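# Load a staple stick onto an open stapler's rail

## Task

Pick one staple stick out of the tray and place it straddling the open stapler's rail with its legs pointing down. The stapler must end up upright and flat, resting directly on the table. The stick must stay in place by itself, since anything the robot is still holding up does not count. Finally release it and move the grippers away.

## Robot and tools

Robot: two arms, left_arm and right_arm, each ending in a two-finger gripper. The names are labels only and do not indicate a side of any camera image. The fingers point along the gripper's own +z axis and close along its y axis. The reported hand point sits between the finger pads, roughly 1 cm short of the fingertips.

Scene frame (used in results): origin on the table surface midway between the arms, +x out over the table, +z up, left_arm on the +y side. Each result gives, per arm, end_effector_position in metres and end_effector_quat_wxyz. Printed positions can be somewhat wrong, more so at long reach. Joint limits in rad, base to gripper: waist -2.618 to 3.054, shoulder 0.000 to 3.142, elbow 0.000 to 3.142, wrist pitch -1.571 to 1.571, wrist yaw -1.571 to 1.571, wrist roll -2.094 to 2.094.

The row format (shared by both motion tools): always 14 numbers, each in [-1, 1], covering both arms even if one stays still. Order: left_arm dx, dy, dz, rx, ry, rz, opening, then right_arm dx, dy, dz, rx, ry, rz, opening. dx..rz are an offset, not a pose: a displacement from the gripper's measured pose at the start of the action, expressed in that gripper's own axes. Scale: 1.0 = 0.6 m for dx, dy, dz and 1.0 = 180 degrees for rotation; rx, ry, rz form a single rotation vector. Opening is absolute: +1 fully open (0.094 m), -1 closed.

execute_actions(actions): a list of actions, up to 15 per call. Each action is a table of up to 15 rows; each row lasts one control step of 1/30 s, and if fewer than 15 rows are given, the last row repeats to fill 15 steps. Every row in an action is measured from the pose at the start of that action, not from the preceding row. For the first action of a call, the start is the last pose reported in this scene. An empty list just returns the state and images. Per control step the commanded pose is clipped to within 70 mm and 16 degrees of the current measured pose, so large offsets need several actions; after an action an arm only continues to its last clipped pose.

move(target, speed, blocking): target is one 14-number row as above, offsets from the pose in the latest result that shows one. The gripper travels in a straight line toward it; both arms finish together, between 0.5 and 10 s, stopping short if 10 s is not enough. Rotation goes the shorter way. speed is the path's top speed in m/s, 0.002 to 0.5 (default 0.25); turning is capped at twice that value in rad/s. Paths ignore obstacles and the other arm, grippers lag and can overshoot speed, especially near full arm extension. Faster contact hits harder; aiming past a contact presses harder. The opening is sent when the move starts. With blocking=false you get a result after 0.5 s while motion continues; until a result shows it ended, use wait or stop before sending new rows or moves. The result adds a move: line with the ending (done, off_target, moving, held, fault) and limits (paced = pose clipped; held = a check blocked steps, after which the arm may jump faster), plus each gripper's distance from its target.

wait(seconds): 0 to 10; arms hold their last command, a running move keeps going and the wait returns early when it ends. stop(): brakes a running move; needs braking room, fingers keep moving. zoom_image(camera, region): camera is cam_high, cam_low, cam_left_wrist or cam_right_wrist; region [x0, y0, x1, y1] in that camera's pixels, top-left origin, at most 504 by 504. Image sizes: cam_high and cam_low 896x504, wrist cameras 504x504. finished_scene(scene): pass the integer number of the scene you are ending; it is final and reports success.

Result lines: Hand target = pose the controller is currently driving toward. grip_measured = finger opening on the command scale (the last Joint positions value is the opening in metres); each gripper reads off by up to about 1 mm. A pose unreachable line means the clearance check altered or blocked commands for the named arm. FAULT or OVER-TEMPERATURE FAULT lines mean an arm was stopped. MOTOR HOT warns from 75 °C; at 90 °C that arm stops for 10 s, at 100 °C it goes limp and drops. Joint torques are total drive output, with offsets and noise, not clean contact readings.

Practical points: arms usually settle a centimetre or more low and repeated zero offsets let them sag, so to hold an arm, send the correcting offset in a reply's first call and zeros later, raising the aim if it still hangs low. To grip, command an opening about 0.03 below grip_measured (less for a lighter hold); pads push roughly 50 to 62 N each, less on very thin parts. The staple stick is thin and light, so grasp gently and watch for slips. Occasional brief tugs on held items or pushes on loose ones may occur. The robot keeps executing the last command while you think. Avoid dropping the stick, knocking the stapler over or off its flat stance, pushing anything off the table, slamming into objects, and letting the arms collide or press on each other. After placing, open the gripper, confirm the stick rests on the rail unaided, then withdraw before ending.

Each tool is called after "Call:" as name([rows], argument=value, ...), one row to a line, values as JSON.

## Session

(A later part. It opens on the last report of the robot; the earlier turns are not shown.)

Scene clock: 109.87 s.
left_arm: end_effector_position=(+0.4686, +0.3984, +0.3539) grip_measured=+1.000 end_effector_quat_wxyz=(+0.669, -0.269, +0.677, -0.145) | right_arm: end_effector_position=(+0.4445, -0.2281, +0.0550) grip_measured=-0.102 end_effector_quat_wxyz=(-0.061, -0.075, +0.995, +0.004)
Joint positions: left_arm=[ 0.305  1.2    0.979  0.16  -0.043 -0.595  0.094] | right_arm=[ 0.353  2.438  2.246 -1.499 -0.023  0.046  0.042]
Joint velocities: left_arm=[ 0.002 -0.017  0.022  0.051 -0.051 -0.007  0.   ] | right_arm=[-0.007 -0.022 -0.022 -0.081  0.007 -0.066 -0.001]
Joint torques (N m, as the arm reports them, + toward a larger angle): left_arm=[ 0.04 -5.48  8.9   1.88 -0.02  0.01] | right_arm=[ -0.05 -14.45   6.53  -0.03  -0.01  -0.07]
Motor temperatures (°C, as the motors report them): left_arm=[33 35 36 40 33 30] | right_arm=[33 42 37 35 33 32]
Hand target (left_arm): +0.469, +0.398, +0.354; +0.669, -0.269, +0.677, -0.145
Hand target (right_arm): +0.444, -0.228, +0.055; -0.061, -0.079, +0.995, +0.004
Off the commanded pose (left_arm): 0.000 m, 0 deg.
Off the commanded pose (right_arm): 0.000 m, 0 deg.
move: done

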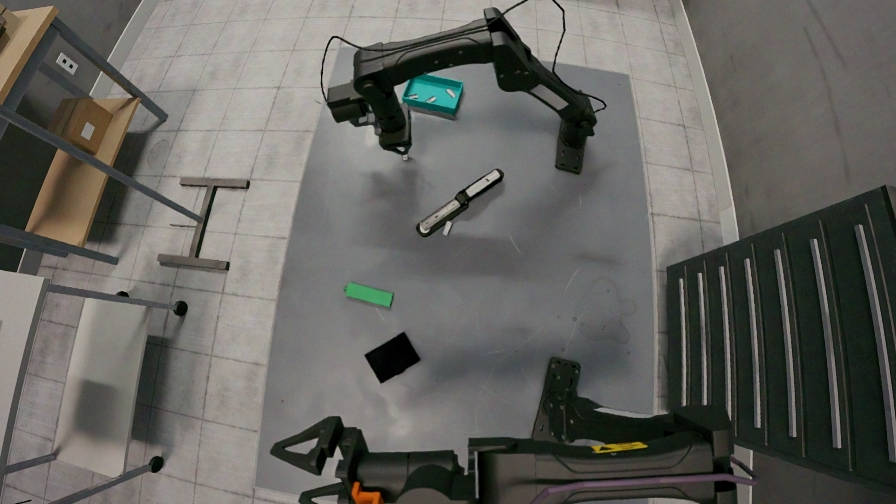

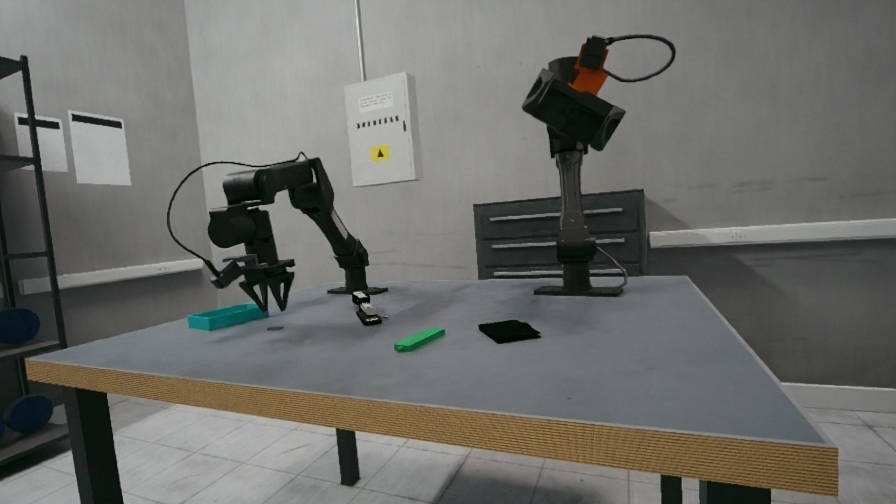

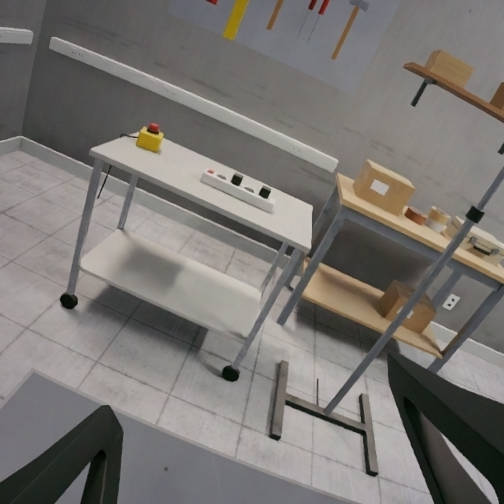

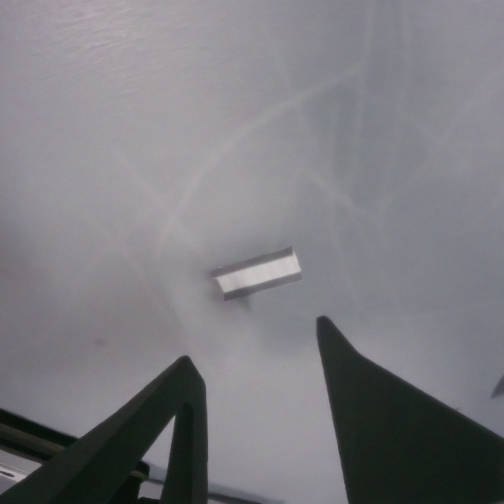

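Call:
move(target=[0,0,0,0,0,0,1,-0.018,0,0.064,0,0.01,0,-0.1], speed=0.03)

Scene clock: 111.57 s.
left_arm: end_effector_position=(+0.4686, +0.3984, +0.3539) grip_measured=+1.000 end_effector_quat_wxyz=(+0.669, -0.269, +0.677, -0.145) | right_arm: end_effector_position=(+0.4495, -0.2271, +0.0187) grip_measured=-0.102 end_effector_quat_wxyz=(-0.078, -0.075, +0.994, +0.002)
Joint positions: left_arm=[ 0.305  1.2    0.979  0.16  -0.043 -0.595  0.094] | right_arm=[ 0.353  2.519  2.246 -1.452 -0.023  0.045  0.042]
Joint velocities: left_arm=[ 0.012 -0.007 -0.002 -0.007  0.007 -0.037  0.   ] | right_arm=[-0.007  0.002  0.012 -0.037  0.007  0.022 -0.001]
Joint torques (N m, as the arm reports them, + toward a larger angle): left_arm=[-0.08 -5.56  9.07  1.91  0.01  0.03] | right_arm=[ -0.03 -14.35   6.29   0.01   0.01  -0.05]
Motor temperatures (°C, as the motors report them): left_arm=[33 35 36 40 33 30] | right_arm=[33 43 37 35 33 32]
Hand target (left_arm): +0.469, +0.398, +0.354; +0.669, -0.269, +0.677, -0.145
Hand target (right_arm): +0.450, -0.227, +0.015; -0.077, -0.075, +0.994, +0.003
Off the commanded pose (left_arm): 0.000 m, 0 deg.
Off the commanded pose (right_arm): 0.003 m, 0 deg.
move: done

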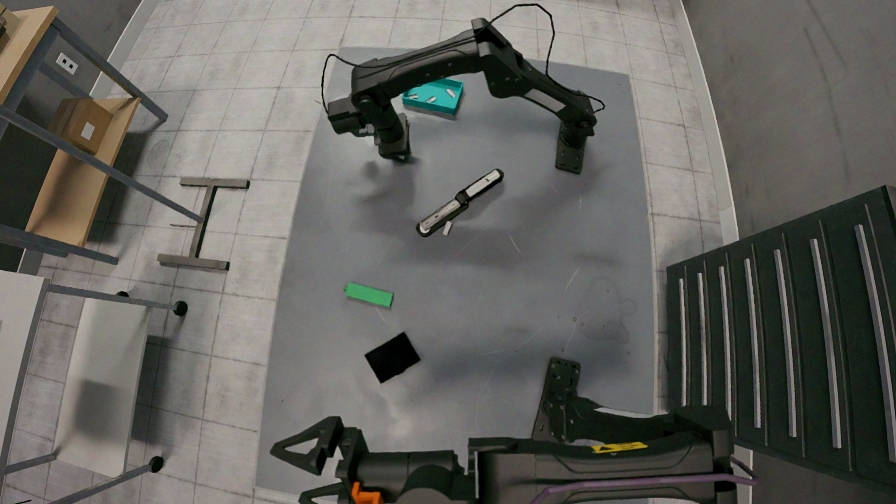

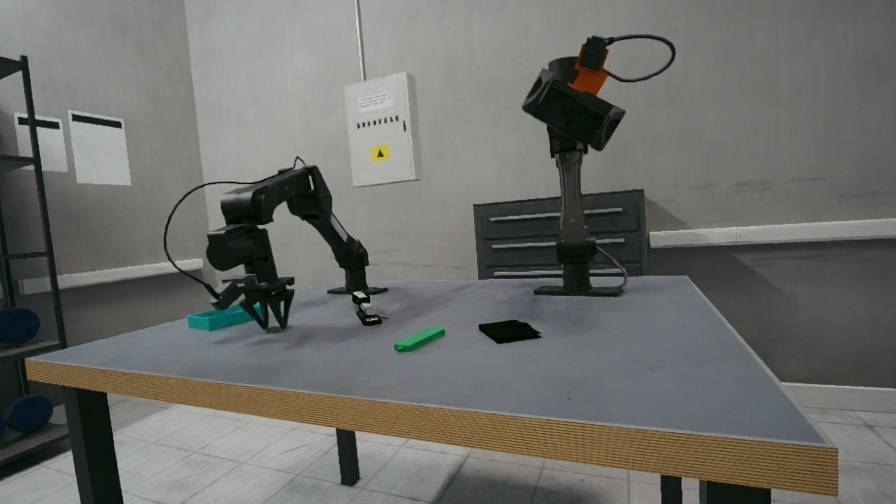

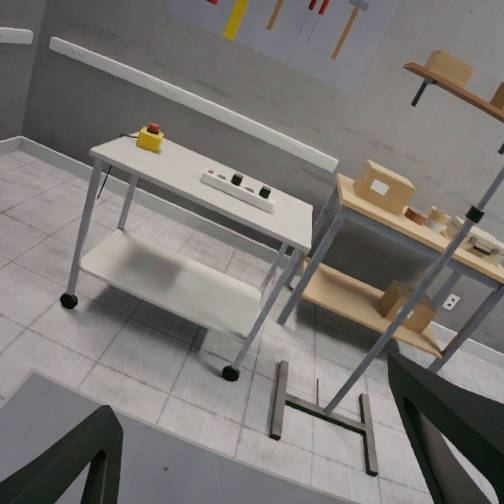

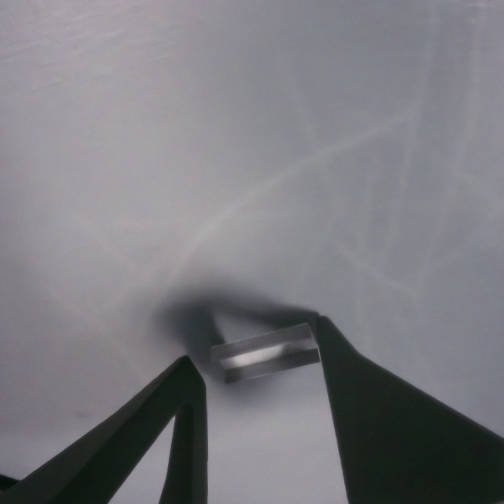

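Call:
move(target=[0,0,0,0,0,0,1,0,0,0,0,0,0,-0.41])

Call:
move(target=[0,0,0,0,0,0,1,0,0,-0.05,0,0,0,-0.41], speed=0.05)

Call:
move(target=[0,0,0,0,0,0,1,-0.05,0,0,0,-0.49,0,-0.41], speed=0.25)

Scene clock: 112.43 s.
left_arm: end_effector_position=(+0.4686, +0.3984, +0.3539) grip_measured=+1.000 end_effector_quat_wxyz=(+0.669, -0.269, +0.677, -0.145) | right_arm: end_effector_position=(+0.4495, -0.2271, +0.0187) grip_measured=-0.391 end_effector_quat_wxyz=(-0.078, -0.075, +0.994, +0.002)
Joint positions: left_arm=[ 0.305  1.2    0.979  0.16  -0.043 -0.595  0.094] | right_arm=[ 0.353  2.519  2.246 -1.451 -0.023  0.045  0.029]
Joint velocities: left_arm=[ 0.002  0.007 -0.012  0.022  0.022  0.051  0.   ] | right_arm=[ 0.012  0.022 -0.002  0.051  0.037  0.007 -0.002]
Joint torques (N m, as the arm reports them, + toward a larger angle): left_arm=[ 0.12 -5.55  8.96  1.91 -0.01  0.05] | right_arm=[ -0.03 -14.79   6.64  -0.12  -0.03  -0.04]
Motor temperatures (°C, as the motors report them): left_arm=[33 35 36 40 33 30] | right_arm=[33 43 37 35 33 32]
Hand target (left_arm): +0.469, +0.398, +0.354; +0.669, -0.269, +0.677, -0.145
Hand target (right_arm): +0.449, -0.227, +0.019; -0.078, -0.075, +0.994, +0.002
Off the commanded pose (left_arm): 0.000 m, 0 deg.
Off the commanded pose (right_arm): 0.000 m, 0 deg.
move: done

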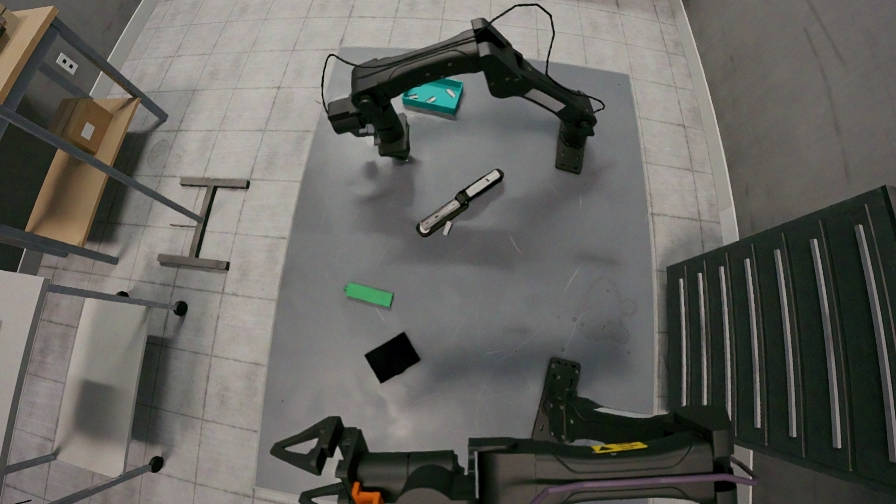

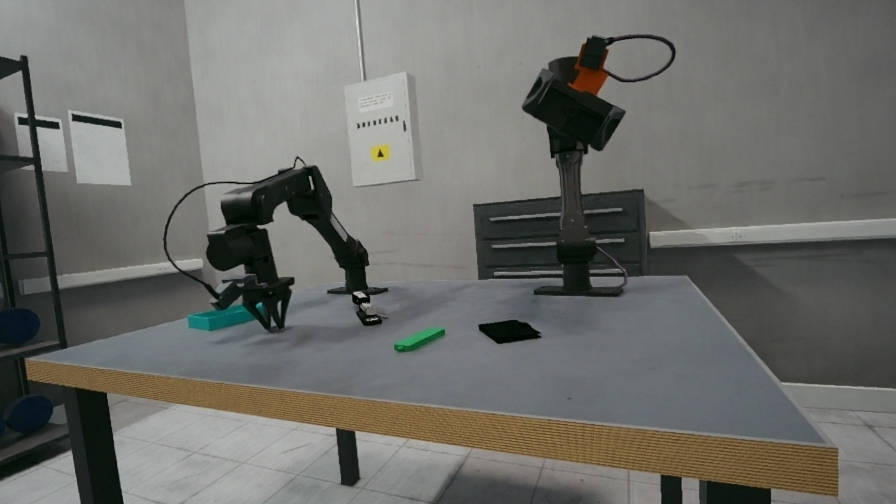

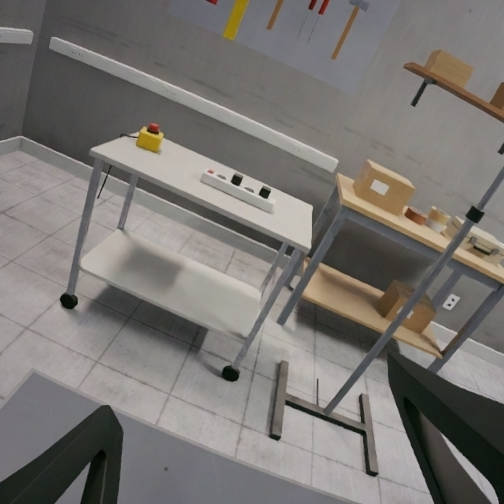

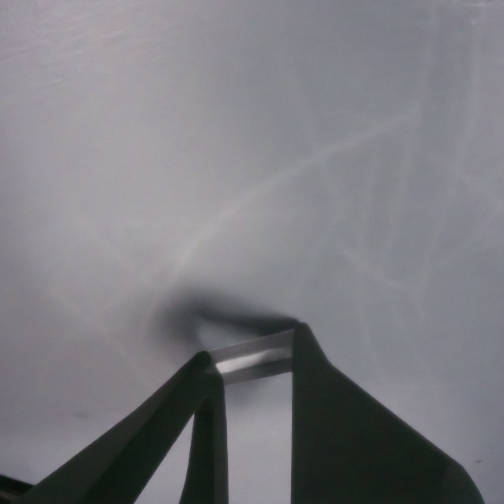

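Scene clock: 113.47 s.
left_arm: end_effector_position=(+0.4686, +0.3984, +0.3539) grip_measured=+1.000 end_effector_quat_wxyz=(+0.669, -0.269, +0.677, -0.145) | right_arm: end_effector_position=(+0.4489, -0.2272, +0.0441) grip_measured=-0.391 end_effector_quat_wxyz=(-0.082, -0.075, +0.994, +0.001)
Joint positions: left_arm=[ 0.305  1.2    0.979  0.16  -0.043 -0.595  0.094] | right_arm=[ 0.353  2.532  2.37  -1.57  -0.023  0.045  0.029]
Joint velocities: left_arm=[-0.012 -0.007  0.007  0.022  0.007  0.022  0.   ] | right_arm=[ 0.002 -0.002 -0.012 -0.022 -0.007  0.022  0.002]
Joint torques (N m, as the arm reports them, + toward a larger angle): left_arm=[ 0.14 -5.58  8.9   1.84 -0.05 -0.02] | right_arm=[ -0.09 -14.07   9.16  -0.18   0.    -0.02]
Motor temperatures (°C, as the motors report them): left_arm=[33 35 36 40 33 30] | right_arm=[33 43 38 35 33 32]
Hand target (left_arm): +0.469, +0.398, +0.354; +0.669, -0.269, +0.677, -0.145
Hand target (right_arm): +0.453, -0.227, +0.048; -0.074, -0.075, +0.994, +0.002
Off the commanded pose (left_arm): 0.000 m, 0 deg.
Off the commanded pose (right_arm): 0.007 m, 0 deg.
joint sent to its limit (right arm) — the command would take joint 4 (wrist pitch) past its lower limit, so that joint was sent only as far as its limit.
move: done

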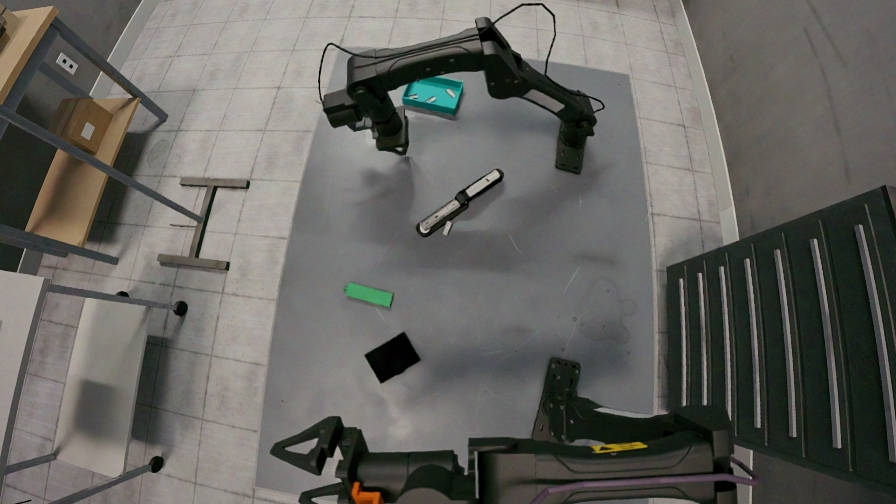

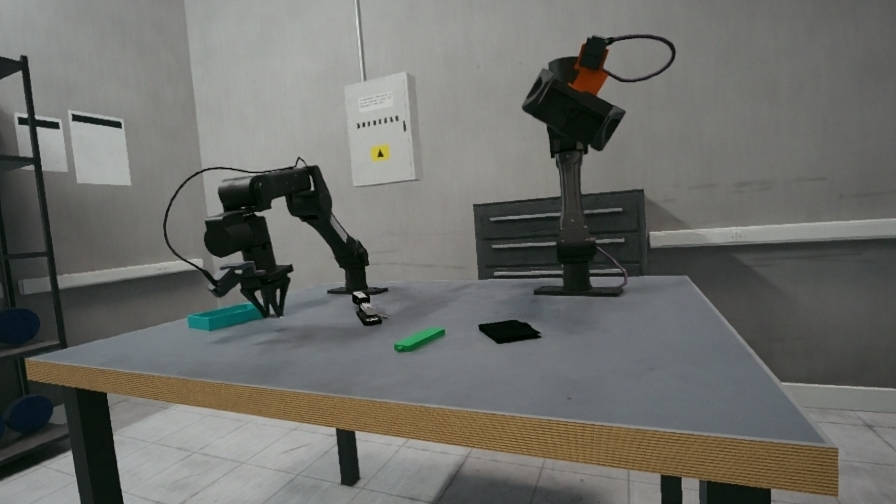

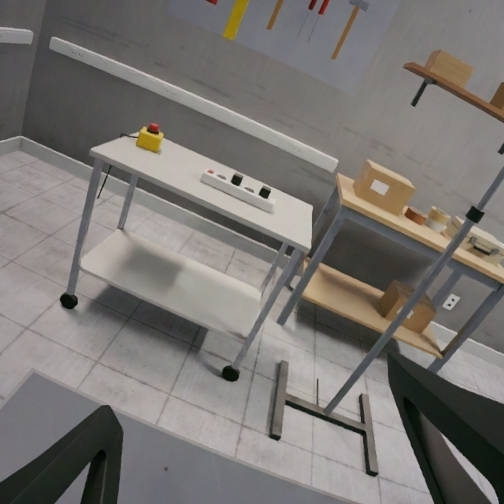

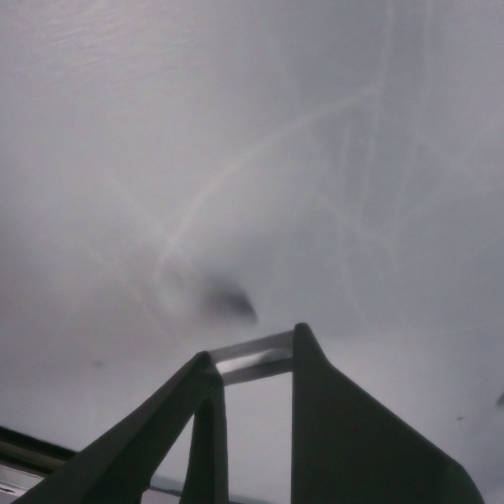

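Scene clock: 117.37 s.
left_arm: end_effector_position=(+0.4686, +0.3984, +0.3539) grip_measured=+1.000 end_effector_quat_wxyz=(+0.669, -0.269, +0.677, -0.145) | right_arm: end_effector_position=(+0.4876, -0.2232, +0.0482) grip_measured=-0.391 end_effector_quat_wxyz=(+0.642, -0.051, +0.763, +0.057)
Joint positions: left_arm=[ 0.305  1.2    0.979  0.16  -0.043 -0.595  0.094] | right_arm=[0.378 2.193 0.655 1.368 0.067 0.034 0.029]
Joint velocities: left_arm=[-0.002 -0.002  0.012  0.007  0.066 -0.037  0.   ] | right_arm=[-0.007 -0.017  0.012 -0.022  0.051  0.007  0.001]
Joint torques (N m, as the arm reports them, + toward a larger angle): left_arm=[-0.21 -5.28  8.78  1.87  0.    0.05] | right_arm=[ 0.73 -8.91  2.55  1.9   0.12 -0.12]
Motor temperatures (°C, as the motors report them): left_arm=[33 35 36 40 33 30] | right_arm=[33 43 37 36 33 32]
Hand target (left_arm): +0.469, +0.398, +0.354; +0.669, -0.269, +0.677, -0.145
Hand target (right_arm): +0.481, -0.222, +0.039; +0.633, -0.055, +0.770, +0.051
Off the commanded pose (left_arm): 0.000 m, 0 deg.
Off the commanded pose (right_arm): 0.013 m, 1 deg.
move: off_target (right_arm)

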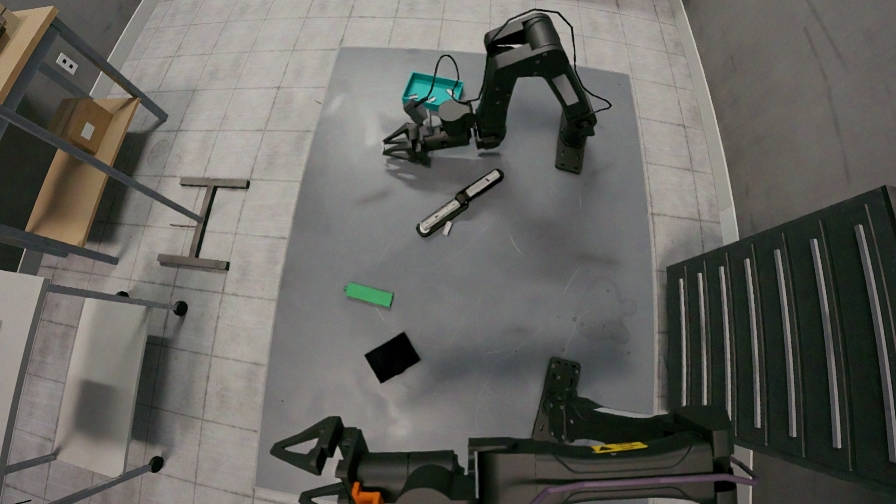

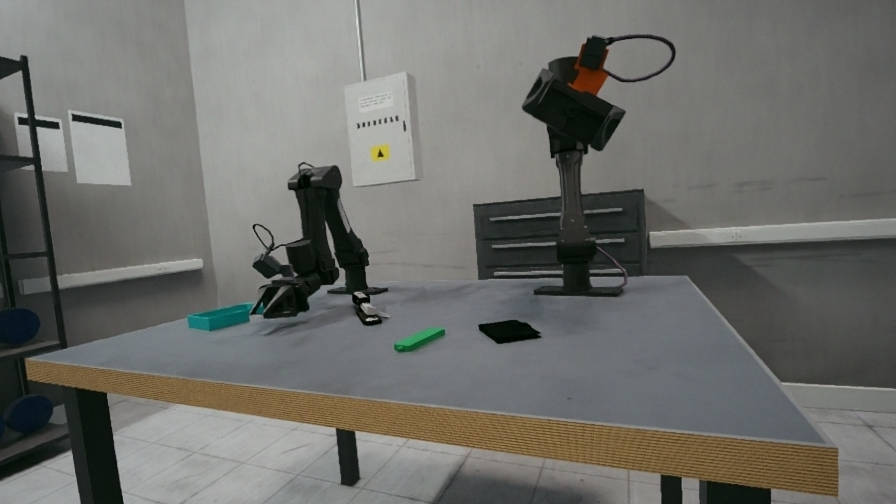

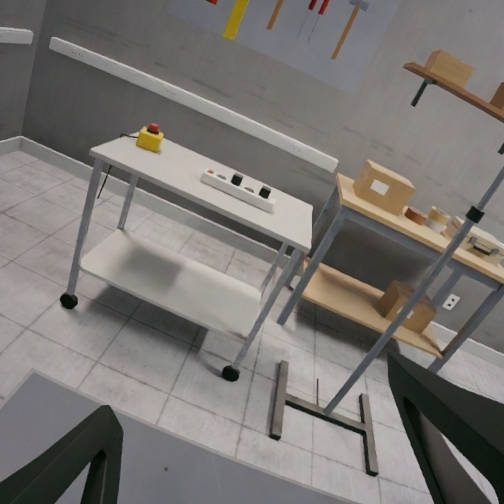

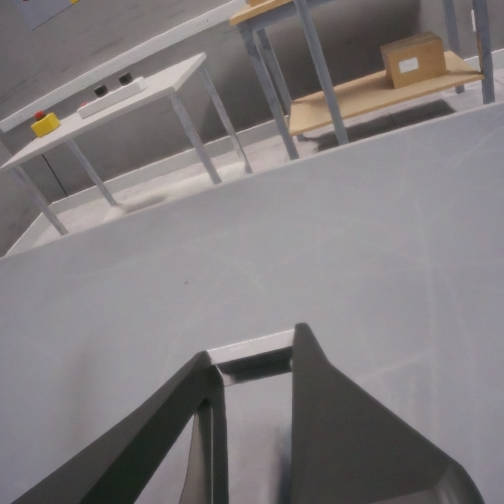

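Call:
move(target=[0,0,0,0,0,0,1,0.06,0,0.005,0,0.03,0,-0.41], speed=0.025)

Scene clock: 119.57 s.
left_arm: end_effector_position=(+0.4686, +0.3984, +0.3539) grip_measured=+1.000 end_effector_quat_wxyz=(+0.669, -0.269, +0.677, -0.145) | right_arm: end_effector_position=(+0.4834, -0.2242, +0.0243) grip_measured=-0.391 end_effector_quat_wxyz=(+0.619, -0.052, +0.781, +0.054)
Joint positions: left_arm=[ 0.305  1.2    0.979  0.16  -0.043 -0.595  0.094] | right_arm=[0.378 2.236 0.655 1.352 0.067 0.036 0.029]
Joint velocities: left_arm=[-0.027 -0.007 -0.007  0.007  0.007  0.051  0.   ] | right_arm=[-0.022 -0.007  0.002  0.022 -0.007  0.037  0.   ]
Joint torques (N m, as the arm reports them, + toward a larger angle): left_arm=[ 0.03 -5.53  8.9   1.86 -0.03  0.03] | right_arm=[ 0.18 -8.28  4.96  1.57  0.02  0.  ]
Motor temperatures (°C, as the motors report them): left_arm=[33 35 36 40 33 30] | right_arm=[33 43 37 36 33 32]
Hand target (left_arm): +0.469, +0.398, +0.354; +0.669, -0.269, +0.677, -0.145
Hand target (right_arm): +0.484, -0.223, +0.012; +0.605, -0.053, +0.792, +0.055
Off the commanded pose (left_arm): 0.000 m, 0 deg.
Off the commanded pose (right_arm): 0.012 m, 2 deg.
move: off_target (right_arm)

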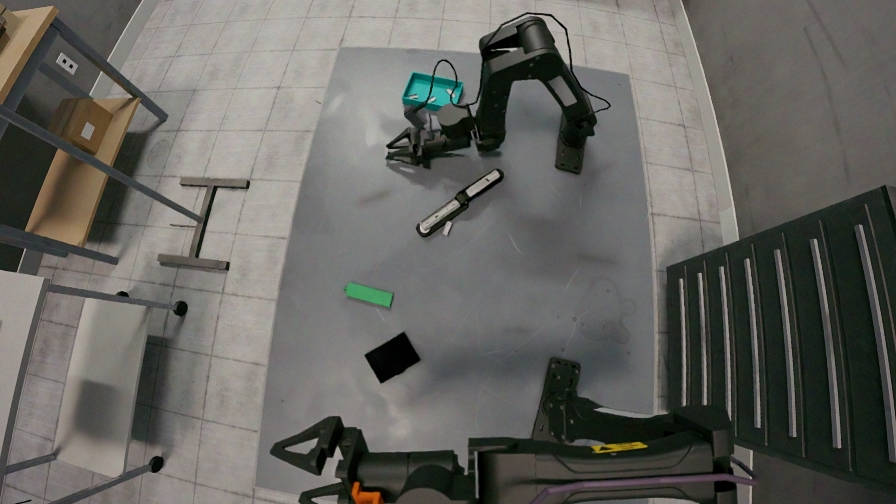

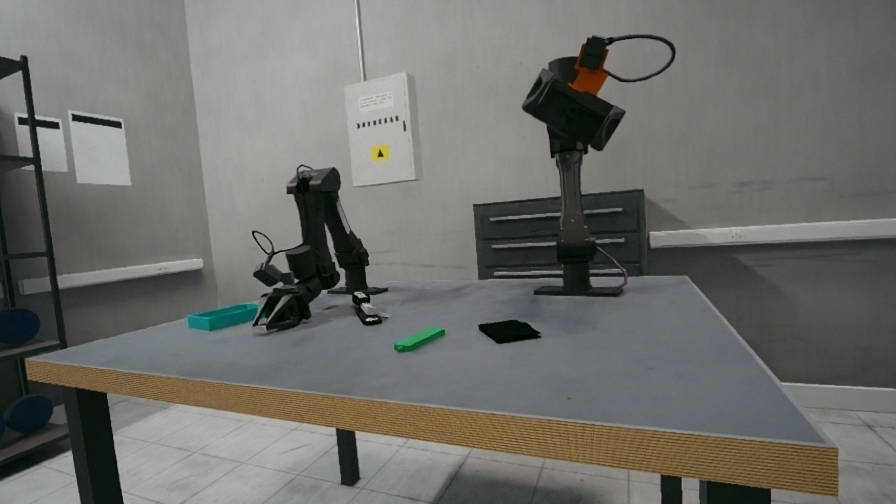

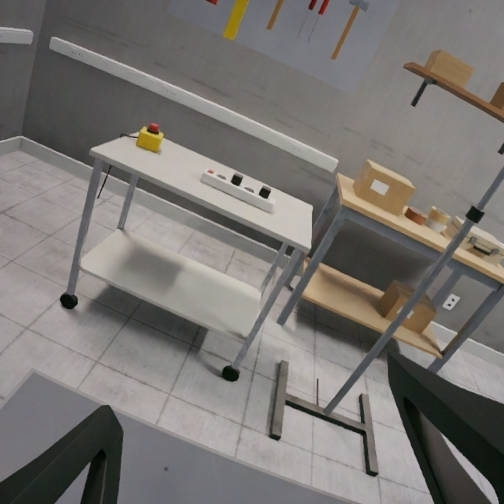

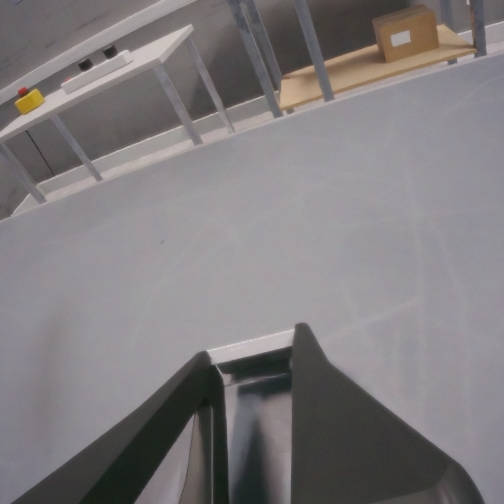

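Call:
move(target=[0,0,0,0,0,0,1,0.028,0,0,0,0.016,0,-0.41], speed=0.015)

Call:
move(target=[0,0,0,0,0,0,1,0,0,0,0,0,0,-0.1])

Scene clock: 121.63 s.
left_arm: end_effector_position=(+0.4686, +0.3984, +0.3539) grip_measured=+1.000 end_effector_quat_wxyz=(+0.669, -0.269, +0.677, -0.145) | right_arm: end_effector_position=(+0.4835, -0.2242, +0.0246) grip_measured=-0.391 end_effector_quat_wxyz=(+0.620, -0.052, +0.781, +0.054)
Joint positions: left_arm=[ 0.305  1.2    0.979  0.16  -0.043 -0.595  0.094] | right_arm=[0.378 2.236 0.655 1.353 0.067 0.036 0.029]
Joint velocities: left_arm=[-0.007 -0.002 -0.007 -0.037  0.066 -0.007  0.   ] | right_arm=[-0.002 -0.022 -0.002 -0.007 -0.037 -0.081  0.   ]
Joint torques (N m, as the arm reports them, + toward a larger angle): left_arm=[-0.01 -5.37  9.03  1.86 -0.04  0.02] | right_arm=[ 0.09 -8.42  3.68  1.56  0.03 -0.02]
Motor temperatures (°C, as the motors report them): left_arm=[33 35 36 41 33 30] | right_arm=[33 43 37 37 33 32]
Hand target (left_arm): +0.469, +0.398, +0.354; +0.669, -0.269, +0.677, -0.145
Hand target (right_arm): +0.479, -0.225, +0.008; +0.600, -0.054, +0.797, +0.053
Off the commanded pose (left_arm): 0.000 m, 0 deg.
Off the commanded pose (right_arm): 0.017 m, 3 deg.
move: off_target (right_arm)

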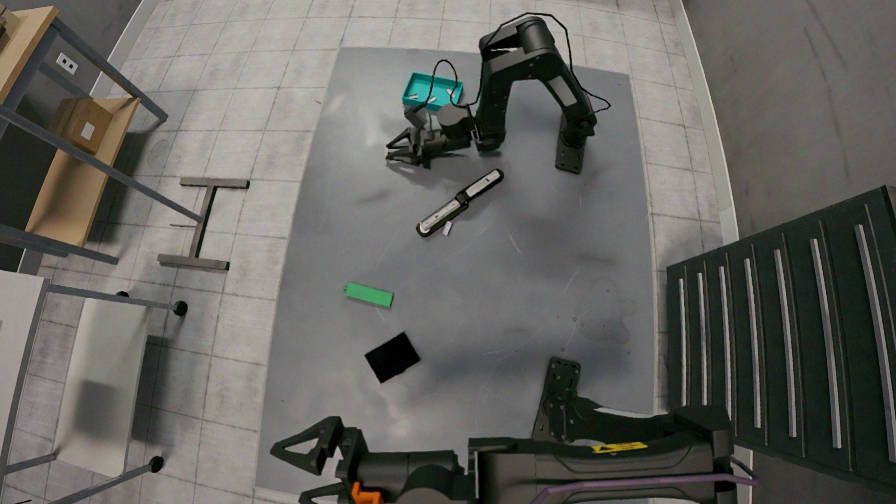

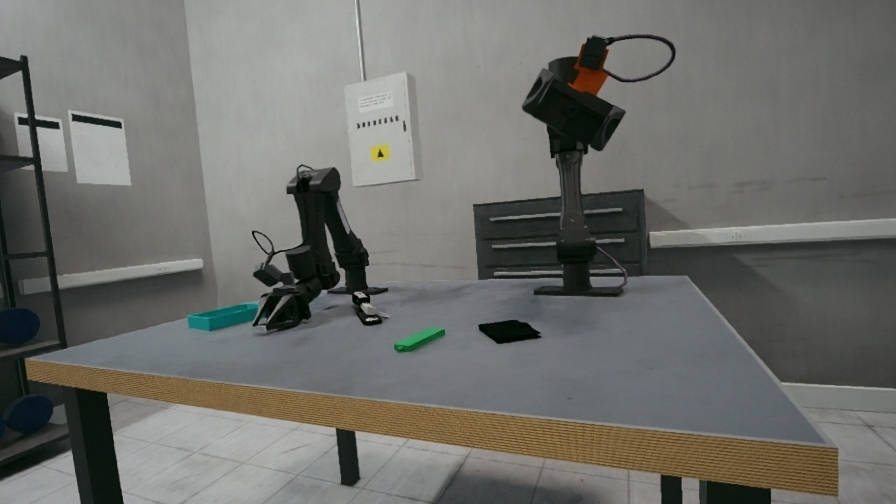

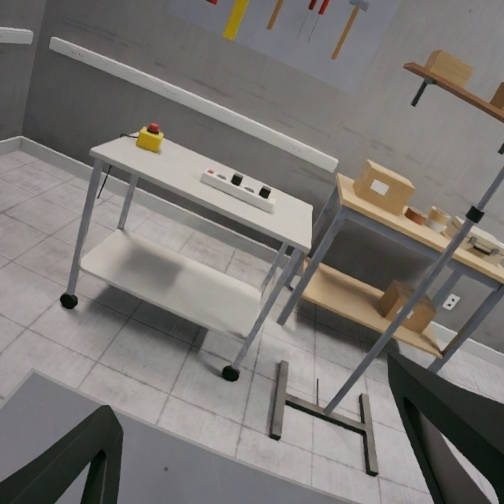

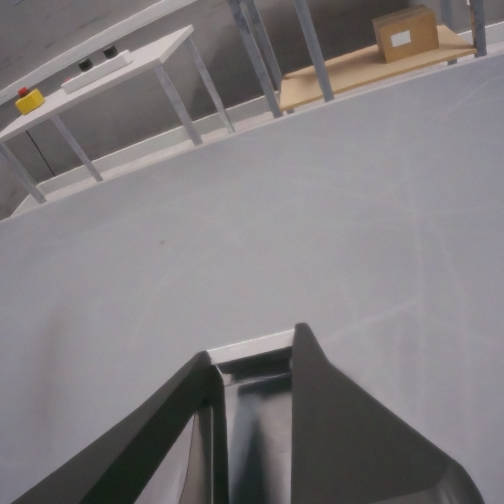

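Scene clock: 122.13 s.
left_arm: end_effector_position=(+0.4686, +0.3984, +0.3539) grip_measured=+1.000 end_effector_quat_wxyz=(+0.669, -0.269, +0.677, -0.145) | right_arm: end_effector_position=(+0.4836, -0.2241, +0.0250) grip_measured=-0.103 end_effector_quat_wxyz=(+0.621, -0.052, +0.781, +0.054)
Joint positions: left_arm=[ 0.305  1.2    0.979  0.16  -0.043 -0.595  0.094] | right_arm=[0.378 2.236 0.655 1.355 0.067 0.036 0.042]
Joint velocities: left_arm=[-0.017 -0.017  0.007 -0.022 -0.022 -0.007  0.   ] | right_arm=[-0.012 -0.012 -0.007  0.037 -0.051 -0.007 -0.   ]
Joint torques (N m, as the arm reports them, + toward a larger angle): left_arm=[-0.11 -5.43  8.86  1.89  0.03  0.05] | right_arm=[  0.03 -10.     3.66   1.8    0.05  -0.02]
Motor temperatures (°C, as the motors report them): left_arm=[33 35 36 41 33 30] | right_arm=[33 43 37 37 33 32]
Hand target (left_arm): +0.469, +0.398, +0.354; +0.669, -0.269, +0.677, -0.145
Hand target (right_arm): +0.483, -0.224, +0.025; +0.620, -0.052, +0.781, +0.054
Off the commanded pose (left_arm): 0.000 m, 0 deg.
Off the commanded pose (right_arm): 0.000 m, 0 deg.
move: done

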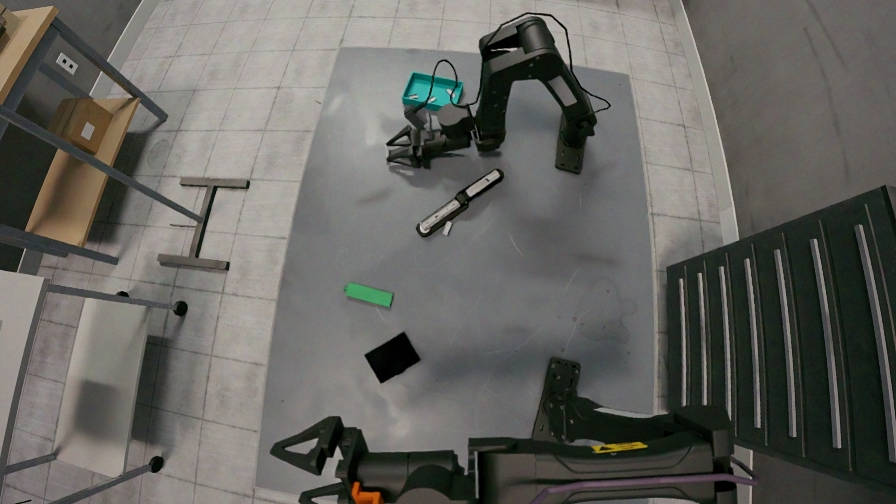

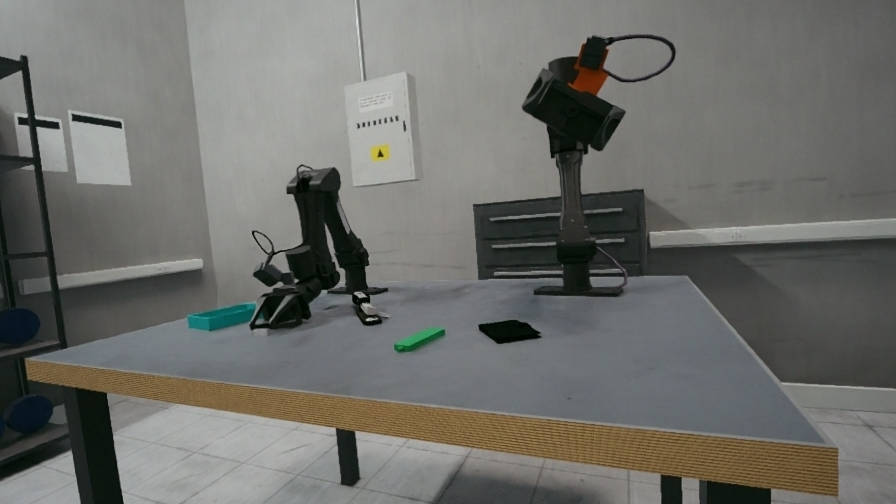

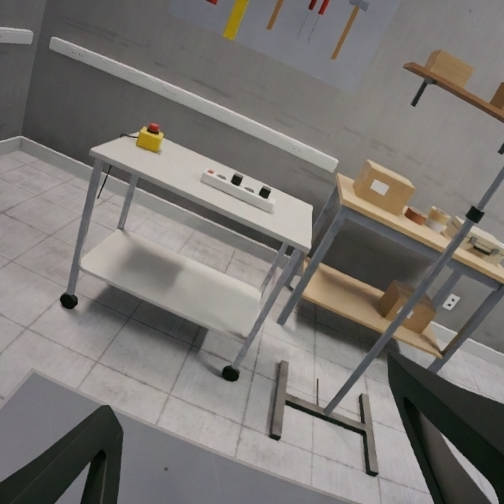

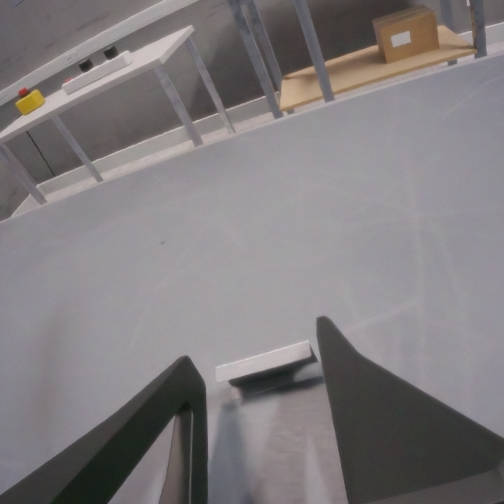

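On its side. Rotate back to near-vertical around it.

Call:
move(target=[0,0,0,0,0,0,1,-0.015,0,0,0,0.42,0,-0.1], speed=0.25)

Scene clock: 125.67 s.
left_arm: end_effector_position=(+0.4686, +0.3984, +0.3539) grip_measured=+1.000 end_effector_quat_wxyz=(+0.669, -0.269, +0.677, -0.145) | right_arm: end_effector_position=(+0.4765, -0.2228, +0.0288) grip_measured=-0.103 end_effector_quat_wxyz=(+0.003, -0.077, +0.997, +0.007)
Joint positions: left_arm=[ 0.305  1.2    0.979  0.16  -0.043 -0.595  0.094] | right_arm=[ 0.354  2.441  2.155 -1.277 -0.014  0.045  0.042]
Joint velocities: left_arm=[-0.007 -0.007  0.007  0.007 -0.051  0.066  0.   ] | right_arm=[ 0.007 -0.017 -0.007  0.022  0.022 -0.051 -0.   ]
Joint torques (N m, as the arm reports them, + toward a larger angle): left_arm=[ 0.07 -5.17  8.89  1.89  0.01  0.  ] | right_arm=[ -0.94 -13.95   9.76   0.18  -0.09  -0.11]
Motor temperatures (°C, as the motors report them): left_arm=[33 35 36 41 33 30] | right_arm=[33 43 37 37 33 32]
Hand target (left_arm): +0.469, +0.398, +0.354; +0.669, -0.269, +0.677, -0.145
Hand target (right_arm): +0.483, -0.225, +0.035; +0.012, -0.075, +0.997, +0.013
Off the commanded pose (left_arm): 0.000 m, 0 deg.
Off the commanded pose (right_arm): 0.010 m, 1 deg.
move: done

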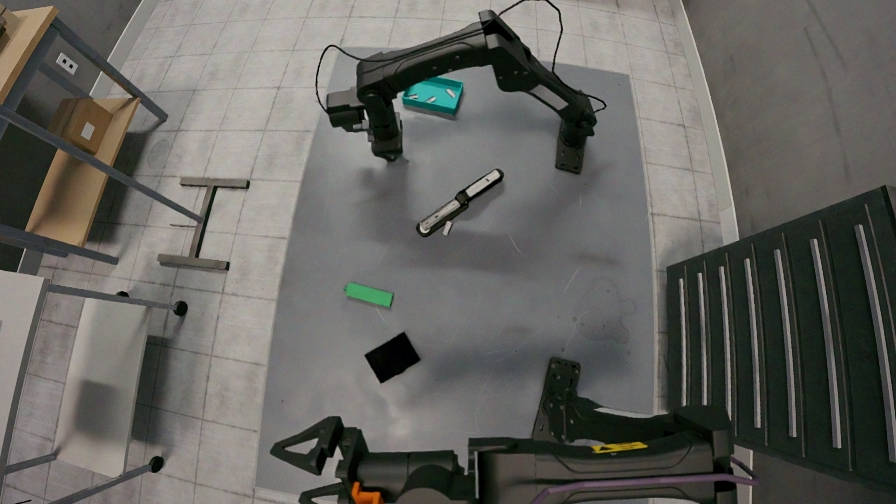

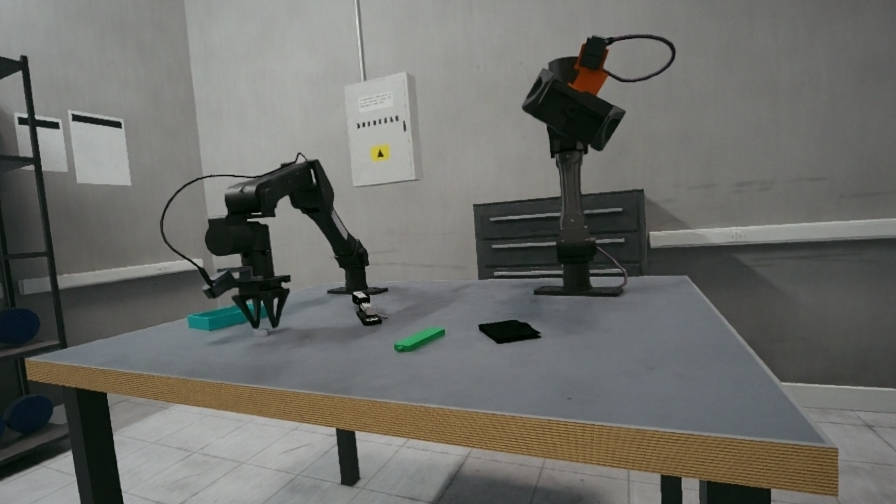

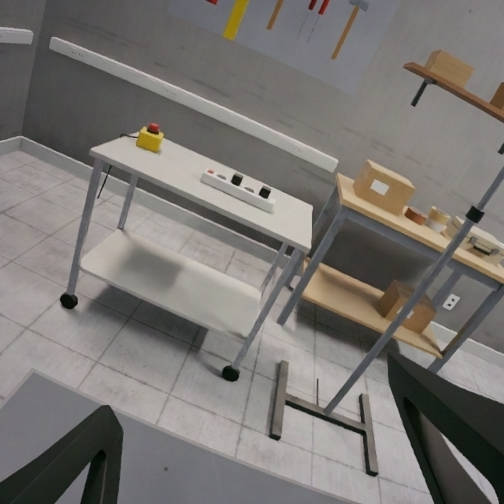

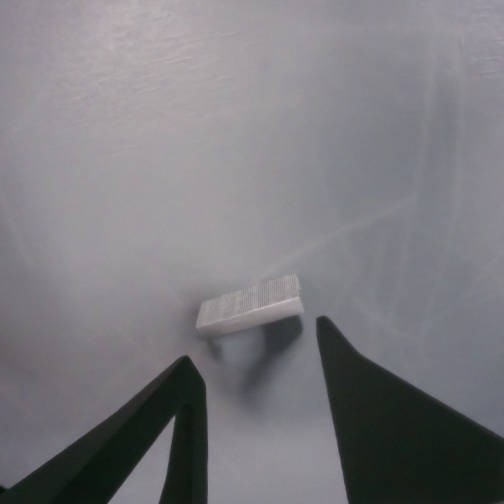

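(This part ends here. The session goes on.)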